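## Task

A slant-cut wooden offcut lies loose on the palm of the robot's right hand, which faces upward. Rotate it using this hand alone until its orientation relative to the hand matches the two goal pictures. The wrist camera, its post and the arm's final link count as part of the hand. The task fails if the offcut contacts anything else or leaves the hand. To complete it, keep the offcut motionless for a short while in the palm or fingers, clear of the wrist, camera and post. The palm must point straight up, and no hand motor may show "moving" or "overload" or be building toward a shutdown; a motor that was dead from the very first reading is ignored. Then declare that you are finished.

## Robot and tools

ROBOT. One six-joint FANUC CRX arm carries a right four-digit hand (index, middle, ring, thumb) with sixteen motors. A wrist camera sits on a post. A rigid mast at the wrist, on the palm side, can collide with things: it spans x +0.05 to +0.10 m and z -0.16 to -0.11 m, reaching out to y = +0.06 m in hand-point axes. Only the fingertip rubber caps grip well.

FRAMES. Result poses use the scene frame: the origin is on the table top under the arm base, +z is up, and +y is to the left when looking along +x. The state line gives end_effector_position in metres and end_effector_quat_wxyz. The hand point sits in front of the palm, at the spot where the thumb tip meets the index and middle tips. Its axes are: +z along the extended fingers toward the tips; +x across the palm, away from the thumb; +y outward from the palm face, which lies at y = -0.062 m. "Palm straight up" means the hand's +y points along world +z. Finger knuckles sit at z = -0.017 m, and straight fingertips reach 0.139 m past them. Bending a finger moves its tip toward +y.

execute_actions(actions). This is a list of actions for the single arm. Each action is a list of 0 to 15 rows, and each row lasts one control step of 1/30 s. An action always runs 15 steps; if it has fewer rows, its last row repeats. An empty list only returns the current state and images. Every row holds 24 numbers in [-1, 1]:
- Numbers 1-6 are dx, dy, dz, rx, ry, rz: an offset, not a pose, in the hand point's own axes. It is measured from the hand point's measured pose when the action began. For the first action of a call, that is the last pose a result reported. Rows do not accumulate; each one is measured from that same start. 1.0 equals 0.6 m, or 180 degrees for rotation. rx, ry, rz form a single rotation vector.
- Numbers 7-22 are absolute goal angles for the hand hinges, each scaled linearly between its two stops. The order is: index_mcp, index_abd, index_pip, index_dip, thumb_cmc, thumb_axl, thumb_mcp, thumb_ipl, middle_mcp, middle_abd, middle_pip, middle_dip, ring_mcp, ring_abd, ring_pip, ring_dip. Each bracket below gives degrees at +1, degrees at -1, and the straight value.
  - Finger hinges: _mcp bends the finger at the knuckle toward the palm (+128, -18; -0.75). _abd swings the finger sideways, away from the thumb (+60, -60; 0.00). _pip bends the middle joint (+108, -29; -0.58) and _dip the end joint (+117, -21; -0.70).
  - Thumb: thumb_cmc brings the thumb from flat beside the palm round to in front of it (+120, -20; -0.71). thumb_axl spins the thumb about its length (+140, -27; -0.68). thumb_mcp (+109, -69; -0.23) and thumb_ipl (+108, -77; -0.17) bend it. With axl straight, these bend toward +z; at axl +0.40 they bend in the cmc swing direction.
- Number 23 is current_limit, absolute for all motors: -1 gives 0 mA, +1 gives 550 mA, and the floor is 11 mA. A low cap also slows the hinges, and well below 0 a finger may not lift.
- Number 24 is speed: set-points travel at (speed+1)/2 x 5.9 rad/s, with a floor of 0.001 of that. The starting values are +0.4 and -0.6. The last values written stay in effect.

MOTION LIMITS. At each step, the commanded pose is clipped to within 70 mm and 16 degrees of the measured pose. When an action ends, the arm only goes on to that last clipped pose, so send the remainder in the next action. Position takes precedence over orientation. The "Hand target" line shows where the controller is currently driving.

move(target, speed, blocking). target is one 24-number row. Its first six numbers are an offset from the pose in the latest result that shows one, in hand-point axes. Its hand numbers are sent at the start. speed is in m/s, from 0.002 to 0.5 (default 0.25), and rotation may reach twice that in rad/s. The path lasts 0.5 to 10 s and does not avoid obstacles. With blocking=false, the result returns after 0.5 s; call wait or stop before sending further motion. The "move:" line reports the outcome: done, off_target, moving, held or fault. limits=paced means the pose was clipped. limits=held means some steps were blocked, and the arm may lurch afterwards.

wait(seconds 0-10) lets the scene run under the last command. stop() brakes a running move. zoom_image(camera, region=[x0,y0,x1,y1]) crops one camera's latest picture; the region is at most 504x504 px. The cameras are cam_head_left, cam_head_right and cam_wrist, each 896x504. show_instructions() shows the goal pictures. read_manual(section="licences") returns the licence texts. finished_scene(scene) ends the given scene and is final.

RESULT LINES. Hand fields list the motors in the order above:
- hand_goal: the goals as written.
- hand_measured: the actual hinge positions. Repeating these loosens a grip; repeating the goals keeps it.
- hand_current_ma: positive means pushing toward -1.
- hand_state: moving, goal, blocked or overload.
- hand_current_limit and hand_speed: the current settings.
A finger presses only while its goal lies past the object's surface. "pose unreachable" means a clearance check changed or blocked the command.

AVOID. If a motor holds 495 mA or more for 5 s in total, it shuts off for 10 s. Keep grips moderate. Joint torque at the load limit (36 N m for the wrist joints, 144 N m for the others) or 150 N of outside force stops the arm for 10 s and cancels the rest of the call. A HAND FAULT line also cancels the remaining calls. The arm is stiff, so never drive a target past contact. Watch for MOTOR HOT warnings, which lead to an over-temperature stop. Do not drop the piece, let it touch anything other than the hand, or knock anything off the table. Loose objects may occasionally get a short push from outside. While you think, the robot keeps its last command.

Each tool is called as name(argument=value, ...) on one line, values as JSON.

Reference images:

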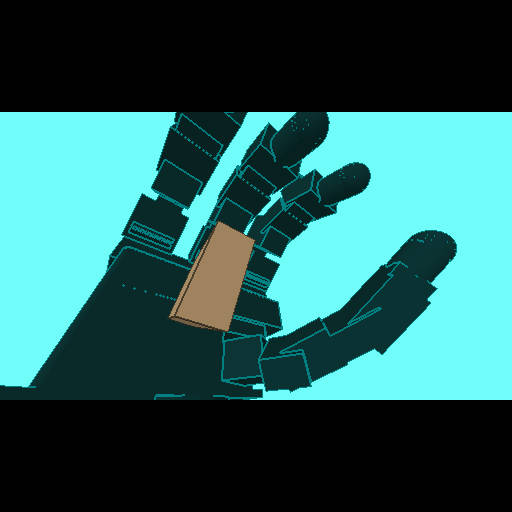

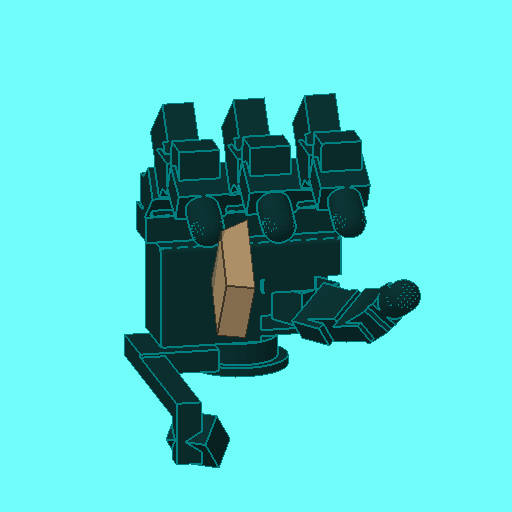

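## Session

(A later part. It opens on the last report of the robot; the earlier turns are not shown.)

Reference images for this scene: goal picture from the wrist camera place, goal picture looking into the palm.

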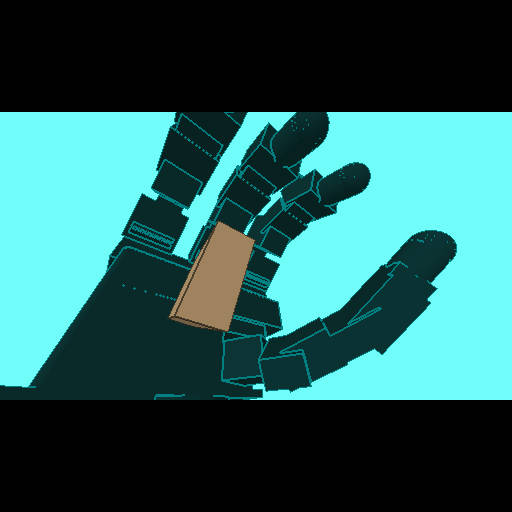

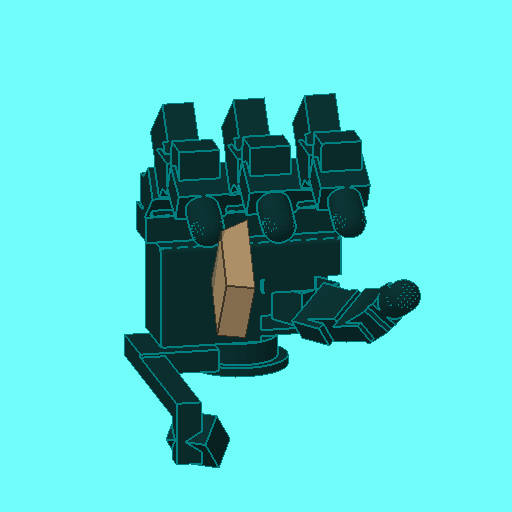

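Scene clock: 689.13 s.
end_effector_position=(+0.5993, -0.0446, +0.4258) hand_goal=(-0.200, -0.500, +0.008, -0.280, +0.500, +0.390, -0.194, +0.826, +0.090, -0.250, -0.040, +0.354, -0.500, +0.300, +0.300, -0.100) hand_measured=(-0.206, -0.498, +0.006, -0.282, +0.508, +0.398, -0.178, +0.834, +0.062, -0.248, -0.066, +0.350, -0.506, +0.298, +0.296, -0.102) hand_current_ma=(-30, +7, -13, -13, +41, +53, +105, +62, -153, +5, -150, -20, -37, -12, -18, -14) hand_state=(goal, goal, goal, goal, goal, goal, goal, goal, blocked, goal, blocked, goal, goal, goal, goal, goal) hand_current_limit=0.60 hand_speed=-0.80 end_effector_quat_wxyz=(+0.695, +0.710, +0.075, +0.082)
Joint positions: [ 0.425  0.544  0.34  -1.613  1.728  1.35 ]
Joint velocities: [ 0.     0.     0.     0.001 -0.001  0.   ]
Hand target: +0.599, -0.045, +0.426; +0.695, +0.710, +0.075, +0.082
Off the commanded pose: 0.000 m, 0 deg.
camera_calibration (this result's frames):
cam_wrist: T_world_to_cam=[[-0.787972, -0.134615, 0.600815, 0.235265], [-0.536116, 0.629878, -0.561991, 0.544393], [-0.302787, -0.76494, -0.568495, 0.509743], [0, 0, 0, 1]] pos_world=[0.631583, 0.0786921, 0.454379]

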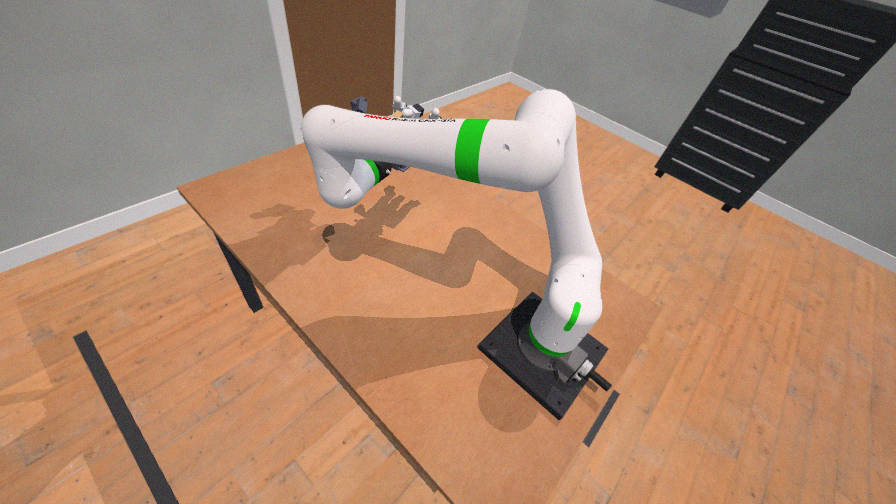

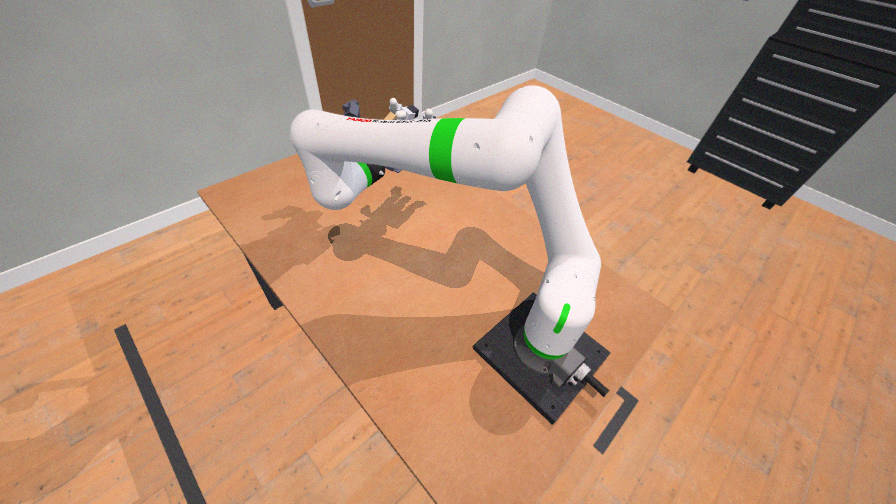

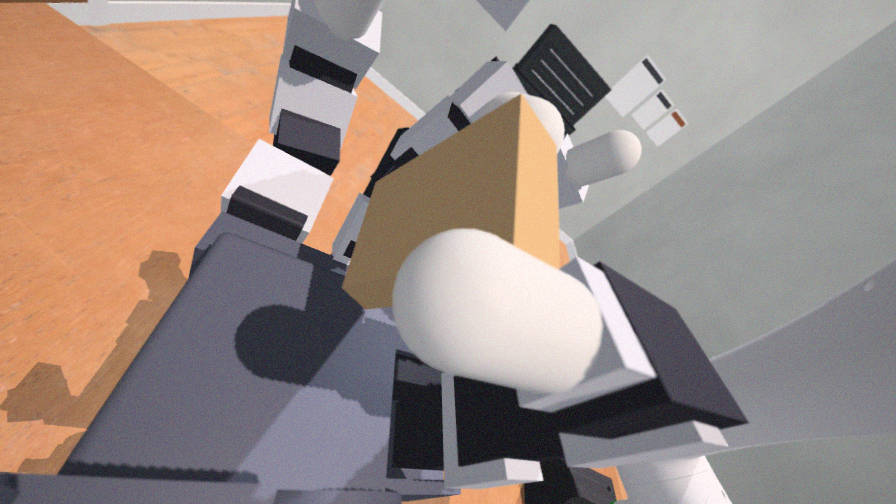

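execute_actions(actions=[])

Scene clock: 726.17 s.
end_effector_position=(+0.5993, -0.0446, +0.4258) hand_goal=(-0.200, -0.500, +0.008, -0.280, +0.500, +0.390, -0.194, +0.826, +0.090, -0.250, -0.040, +0.354, -0.500, +0.300, +0.300, -0.100) hand_measured=(-0.206, -0.498, +0.006, -0.282, +0.508, +0.398, -0.178, +0.834, +0.062, -0.248, -0.066, +0.350, -0.506, +0.298, +0.296, -0.102) hand_current_ma=(-30, +7, -13, -13, +41, +53, +105, +62, -153, +5, -150, -20, -37, -12, -18, -14) hand_state=(goal, goal, goal, goal, goal, goal, goal, goal, blocked, goal, blocked, goal, goal, goal, goal, goal) hand_current_limit=0.60 hand_speed=-0.80 end_effector_quat_wxyz=(+0.695, +0.710, +0.075, +0.082)
Joint positions: [ 0.425  0.544  0.34  -1.613  1.728  1.35 ]
Joint velocities: [-0.    -0.     0.    -0.001 -0.001 -0.   ]
Hand target: +0.599, -0.045, +0.426; +0.695, +0.710, +0.075, +0.082
Off the commanded pose: 0.000 m, 0 deg.
camera_calibration (this result's frames):
cam_wrist: T_world_to_cam=[[-0.787972, -0.134615, 0.600815, 0.235265], [-0.536116, 0.629878, -0.561991, 0.544393], [-0.302787, -0.76494, -0.568495, 0.509743], [0, 0, 0, 1]] pos_world=[0.631583, 0.0786921, 0.454379]

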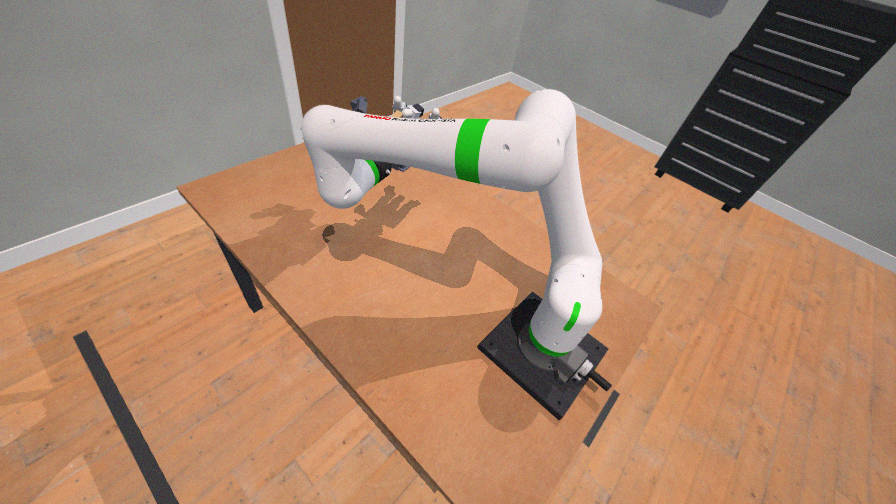

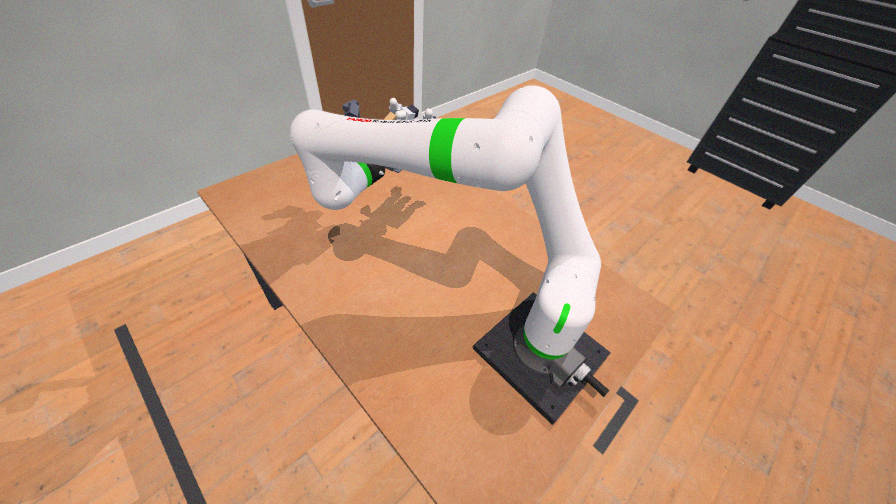

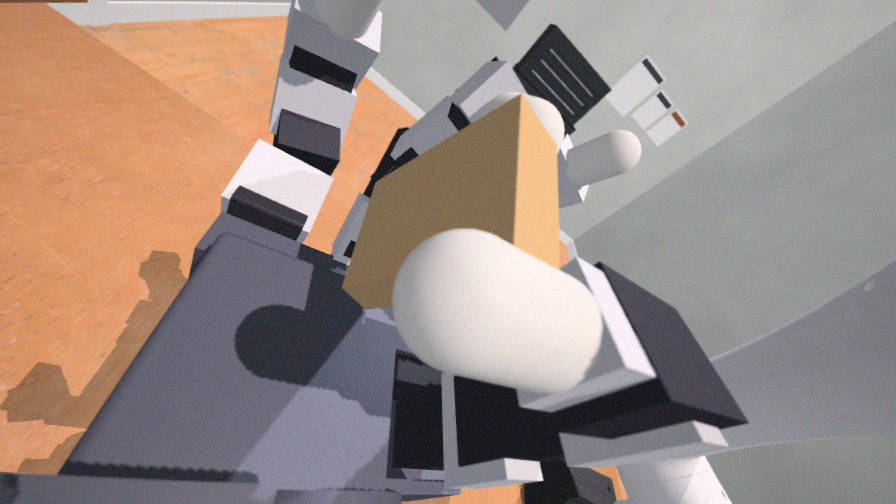

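execute_actions(actions=[[[0,0,0,0,0,0,-0.2,-0.5,0.008,-0.28,0.5,0.39,-0.197,0.8,0.09,-0.25,-0.026,0.283,-0.5,0.3,0.3,-0.1,0.6,-0.8]],[[0,0,0,0,0,0,-0.2,-0.5,0.008,-0.28,0.5,0.39,-0.2,0.773,0.09,-0.25,-0.012,0.212,-0.5,0.3,0.3,-0.1,0.6,-0.8]]])

Scene clock: 813.53 s.
end_effector_position=(+0.5993, -0.0446, +0.4258) hand_goal=(-0.200, -0.500, +0.008, -0.280, +0.500, +0.390, -0.200, +0.772, +0.090, -0.250, -0.012, +0.212, -0.500, +0.300, +0.300, -0.100) hand_measured=(-0.206, -0.498, +0.006, -0.282, +0.510, +0.400, -0.186, +0.780, +0.058, -0.250, -0.032, +0.214, -0.506, +0.298, +0.296, -0.102) hand_current_ma=(-30, +7, -13, -13, +48, +64, +92, +60, -170, +4, -111, +7, -37, -12, -18, -14) hand_state=(goal, goal, goal, goal, goal, goal, goal, goal, blocked, goal, goal, goal, goal, goal, goal, goal) hand_current_limit=0.60 hand_speed=-0.80 end_effector_quat_wxyz=(+0.695, +0.710, +0.075, +0.082)
Joint positions: [ 0.425  0.544  0.34  -1.613  1.728  1.35 ]
Joint velocities: [ 0.    -0.    -0.001 -0.001 -0.001  0.   ]
Hand target: +0.599, -0.045, +0.426; +0.695, +0.710, +0.075, +0.082
Off the commanded pose: 0.000 m, 0 deg.
camera_calibration (this result's frames):
cam_wrist: T_world_to_cam=[[-0.787972, -0.134615, 0.600815, 0.235265], [-0.536116, 0.629877, -0.561992, 0.544393], [-0.302787, -0.76494, -0.568495, 0.509743], [0, 0, 0, 1]] pos_world=[0.631583, 0.0786921, 0.454379]

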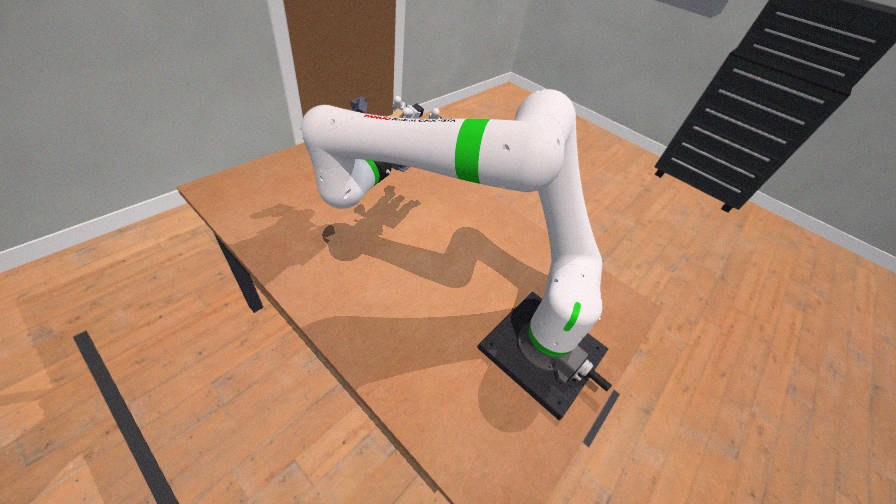

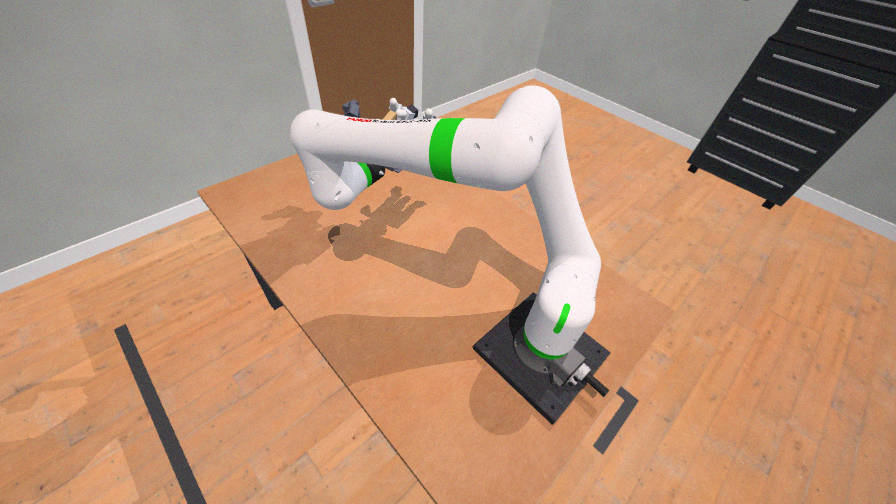

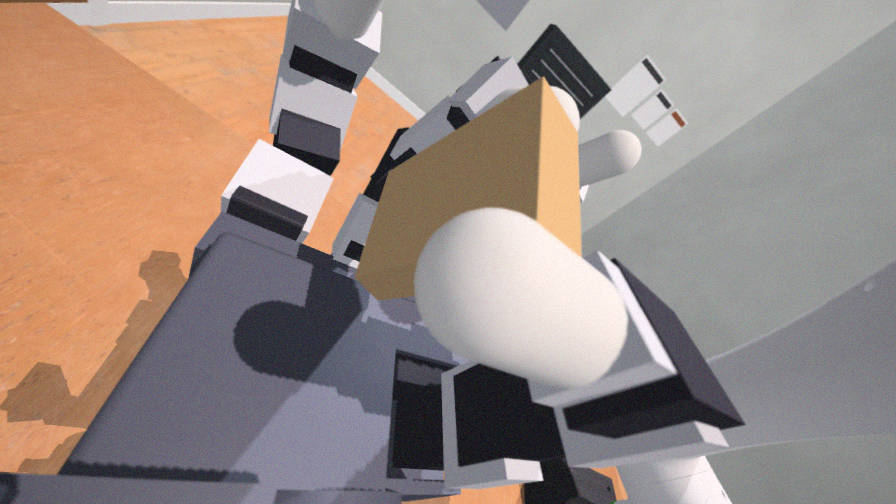

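zoom_image(camera="cam_wrist", region=[320, 50, 620, 330])

Region (320, 50, 620, 330) of cam_wrist's 896x504 image, scaled by 1.680, with more detail than that image has; it fills the top 470 rows of this view, and the rest is white.

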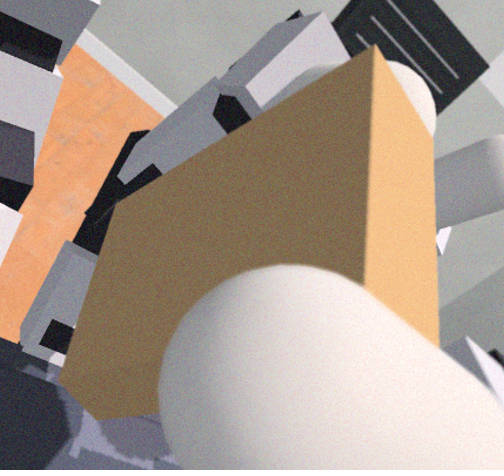

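execute_actions(actions=[[[0,0,0,0,0,0,-0.2,-0.5,0.008,-0.28,0.5,0.39,-0.197,0.805,0.09,-0.25,-0.026,0.29,-0.5,0.3,0.3,-0.1,0.6,-0.8]],[[0,0,0,0,0,0,-0.2,-0.5,0.008,-0.28,0.5,0.39,-0.194,0.838,0.09,-0.26,-0.04,0.375,-0.5,0.3,0.3,-0.1,0.6,-0.8]],[[0,0,0,0,0,0,-0.2,-0.5,0.008,-0.28,0.524,0.39,-0.174,0.81,0.09,-0.14,-0.04,0.395,-0.5,0.3,0.3,-0.1,0.6,-0.8]],[[0,0,0,0,0,0,-0.2,-0.5,0.008,-0.28,0.548,0.39,-0.154,0.78,0.09,-0.02,-0.04,0.415,-0.5,0.3,0.3,-0.1,0.6,-0.8]],[[0,0,0,0,0,0,-0.2,-0.5,0.008,-0.28,0.571,0.39,-0.134,0.747,0.09,0.1,-0.04,0.435,-0.5,0.3,0.3,-0.1,0.6,-0.8]]])

zoom_image(camera="cam_wrist", region=[260, 50, 620, 400])

Scene clock: 936.03 s.
end_effector_position=(+0.5993, -0.0446, +0.4258) hand_goal=(-0.200, -0.500, +0.008, -0.280, +0.570, +0.390, -0.134, +0.746, +0.090, +0.100, -0.040, +0.434, -0.500, +0.300, +0.300, -0.100) hand_measured=(-0.206, -0.498, +0.006, -0.282, +0.572, +0.398, -0.132, +0.752, +0.056, +0.096, -0.058, +0.404, -0.506, +0.298, +0.296, -0.102) hand_current_ma=(-30, +7, -13, -13, +11, +55, +9, +40, -184, -22, -106, -165, -37, -12, -18, -14) hand_state=(goal, goal, goal, goal, goal, goal, goal, goal, blocked, goal, goal, blocked, goal, goal, goal, goal) hand_current_limit=0.60 hand_speed=-0.80 end_effector_quat_wxyz=(+0.695, +0.710, +0.075, +0.082)
Joint positions: [ 0.425  0.544  0.34  -1.613  1.728  1.35 ]
Joint velocities: [-0.     0.    -0.     0.002 -0.001 -0.001]
Hand target: +0.599, -0.045, +0.426; +0.695, +0.710, +0.075, +0.082
Off the commanded pose: 0.000 m, 0 deg.
camera_calibration (this result's frames):
cam_wrist: T_world_to_cam=[[-0.787972, -0.134616, 0.600815, 0.235265], [-0.536116, 0.629877, -0.561991, 0.544393], [-0.302787, -0.76494, -0.568495, 0.509743], [0, 0, 0, 1]] pos_world=[0.631583, 0.0786921, 0.454379]

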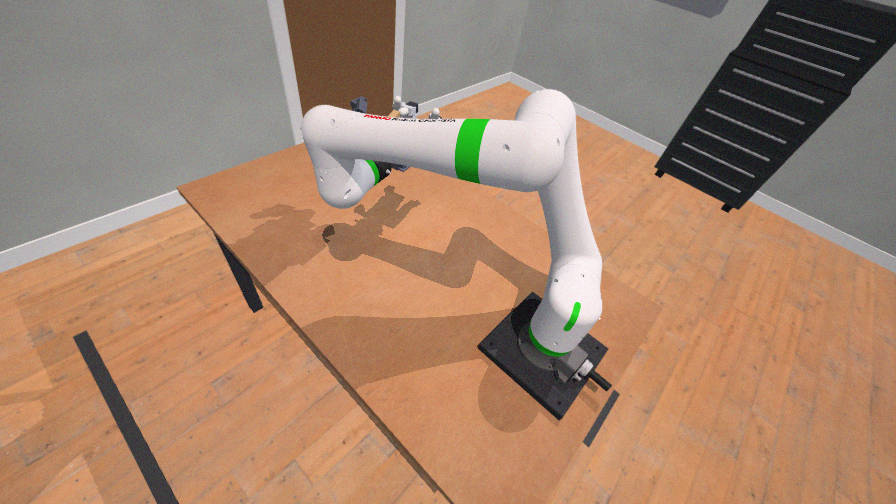

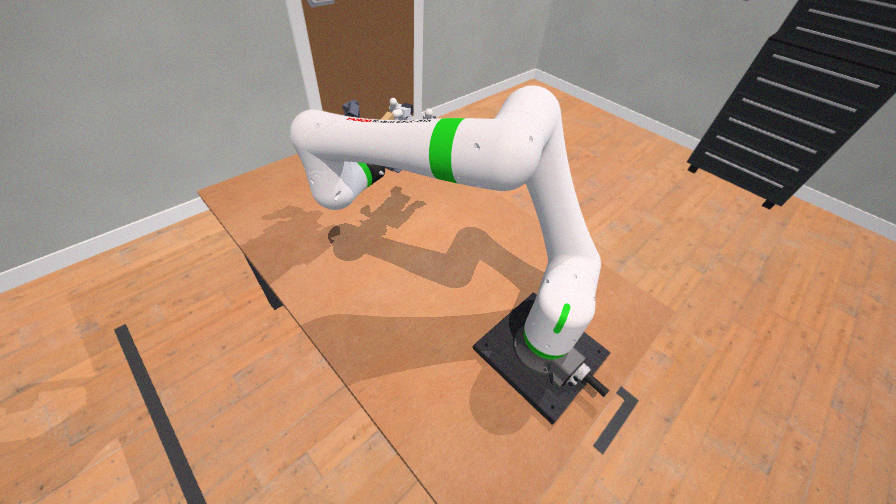

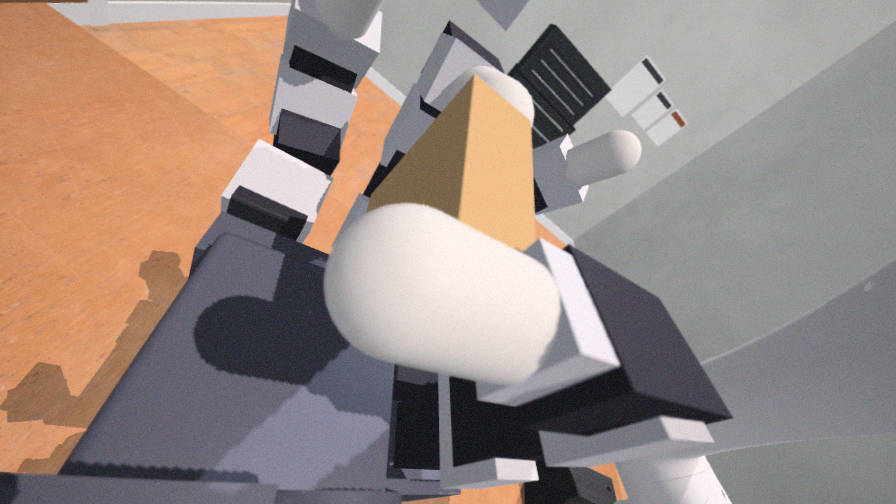

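Region (260, 50, 620, 400) of cam_wrist's 896x504 image, scaled by 1.400, with more detail than that image has; it fills the top 490 rows of this view, and the rest is white.

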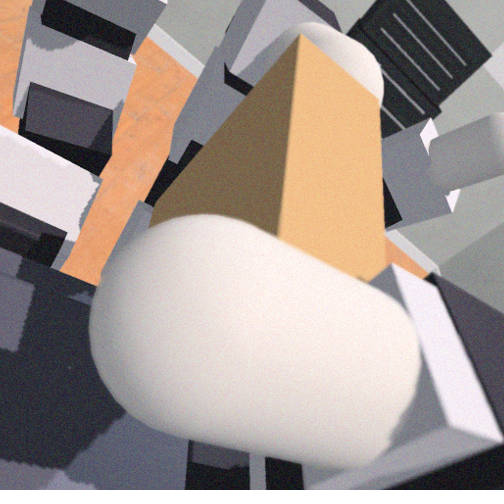

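execute_actions(actions=[[[0,0,0,0,0,0,-0.2,-0.5,0.008,-0.28,0.595,0.39,-0.113,0.715,0.09,0.19,-0.04,0.44,-0.6,0.4,0.3,-0.1,0.6,-0.8]],[[0,0,0,0,0,0,-0.2,-0.5,0.008,-0.28,0.62,0.39,-0.092,0.68,0.09,0.27,-0.04,0.445,-0.65,0.5,0.3,-0.1,0.6,-0.8]],[[0,0,0,0,0,0,-0.2,-0.5,0.008,-0.28,0.643,0.39,-0.071,0.644,0.09,0.35,-0.04,0.45,-0.65,0.5,0.3,-0.1,0.6,-0.8]]])

zoom_image(camera="cam_wrist", region=[220, 30, 580, 380])

Scene clock: 962.10 s.
end_effector_position=(+0.5993, -0.0446, +0.4258) hand_goal=(-0.200, -0.500, +0.008, -0.280, +0.642, +0.390, -0.072, +0.644, +0.090, +0.350, -0.040, +0.450, -0.650, +0.500, +0.300, -0.100) hand_measured=(-0.206, -0.498, +0.006, -0.282, +0.644, +0.398, -0.070, +0.650, +0.052, +0.340, -0.066, +0.410, -0.656, +0.496, +0.296, -0.102) hand_current_ma=(-30, +7, -13, -13, +11, +56, +9, +40, -208, -44, -152, -221, -39, -15, -18, -14) hand_state=(goal, goal, goal, goal, goal, goal, goal, goal, blocked, goal, blocked, blocked, goal, goal, goal, goal) hand_current_limit=0.60 hand_speed=-0.80 end_effector_quat_wxyz=(+0.695, +0.710, +0.075, +0.082)
Joint positions: [ 0.425  0.544  0.34  -1.613  1.728  1.35 ]
Joint velocities: [ 0.     0.001  0.    -0.     0.    -0.   ]
Hand target: +0.599, -0.045, +0.426; +0.695, +0.710, +0.075, +0.082
Off the commanded pose: 0.000 m, 0 deg.
camera_calibration (this result's frames):
cam_wrist: T_world_to_cam=[[-0.787972, -0.134615, 0.600815, 0.235265], [-0.536116, 0.629878, -0.561991, 0.544393], [-0.302787, -0.76494, -0.568495, 0.509743], [0, 0, 0, 1]] pos_world=[0.631583, 0.078692, 0.454379]

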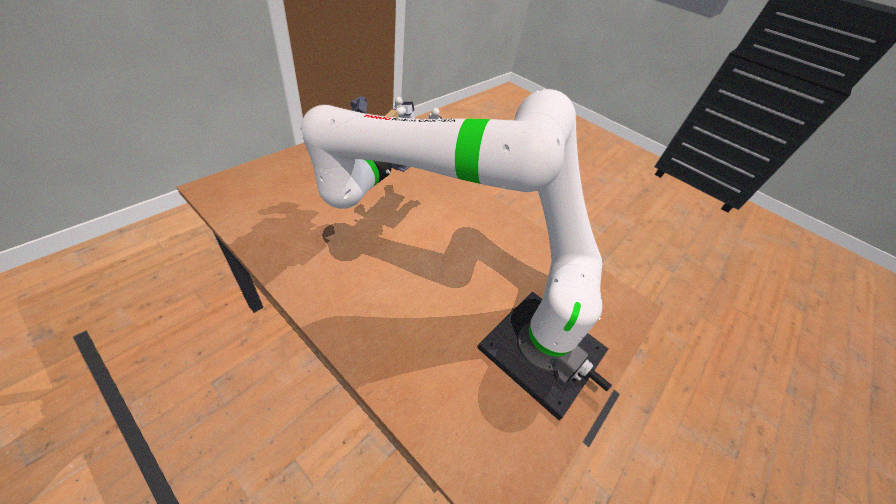

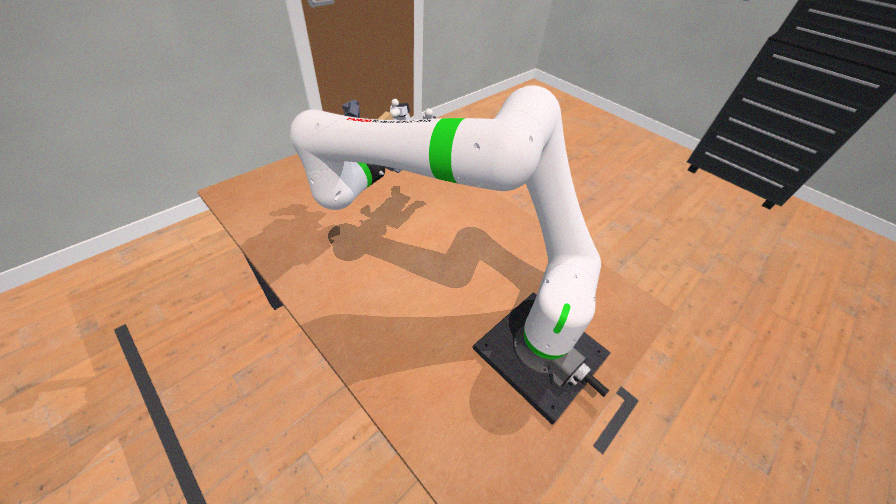

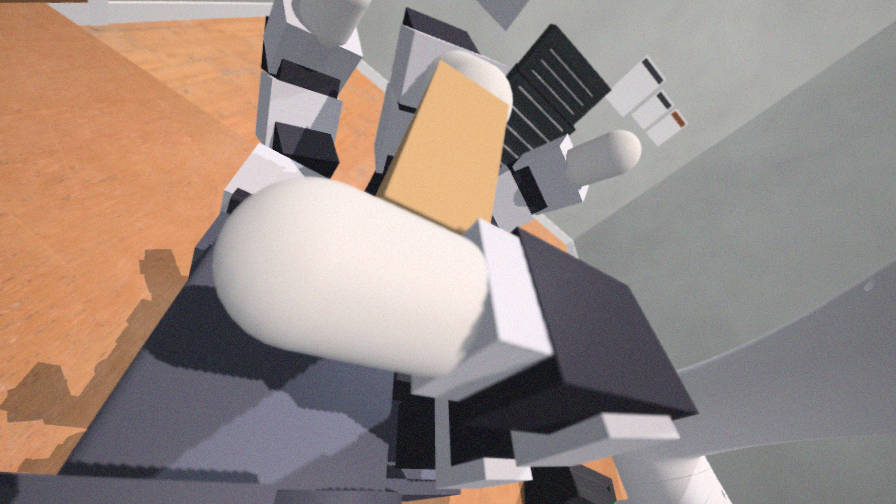

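Region (220, 30, 580, 380) of cam_wrist's 896x504 image, scaled by 1.400, with more detail than that image has; it fills the top 490 rows of this view, and the rest is white.

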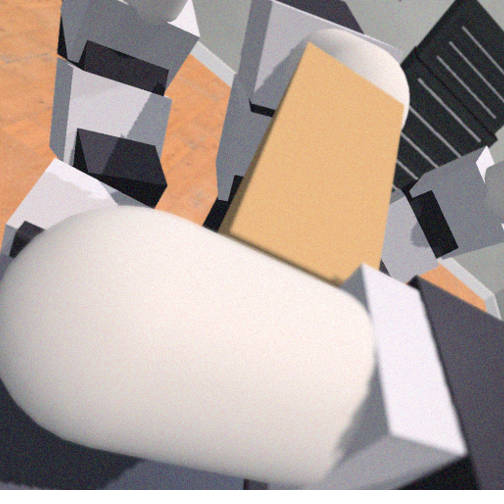

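finished_scene(scene=1)

The scene is finished: the task was done.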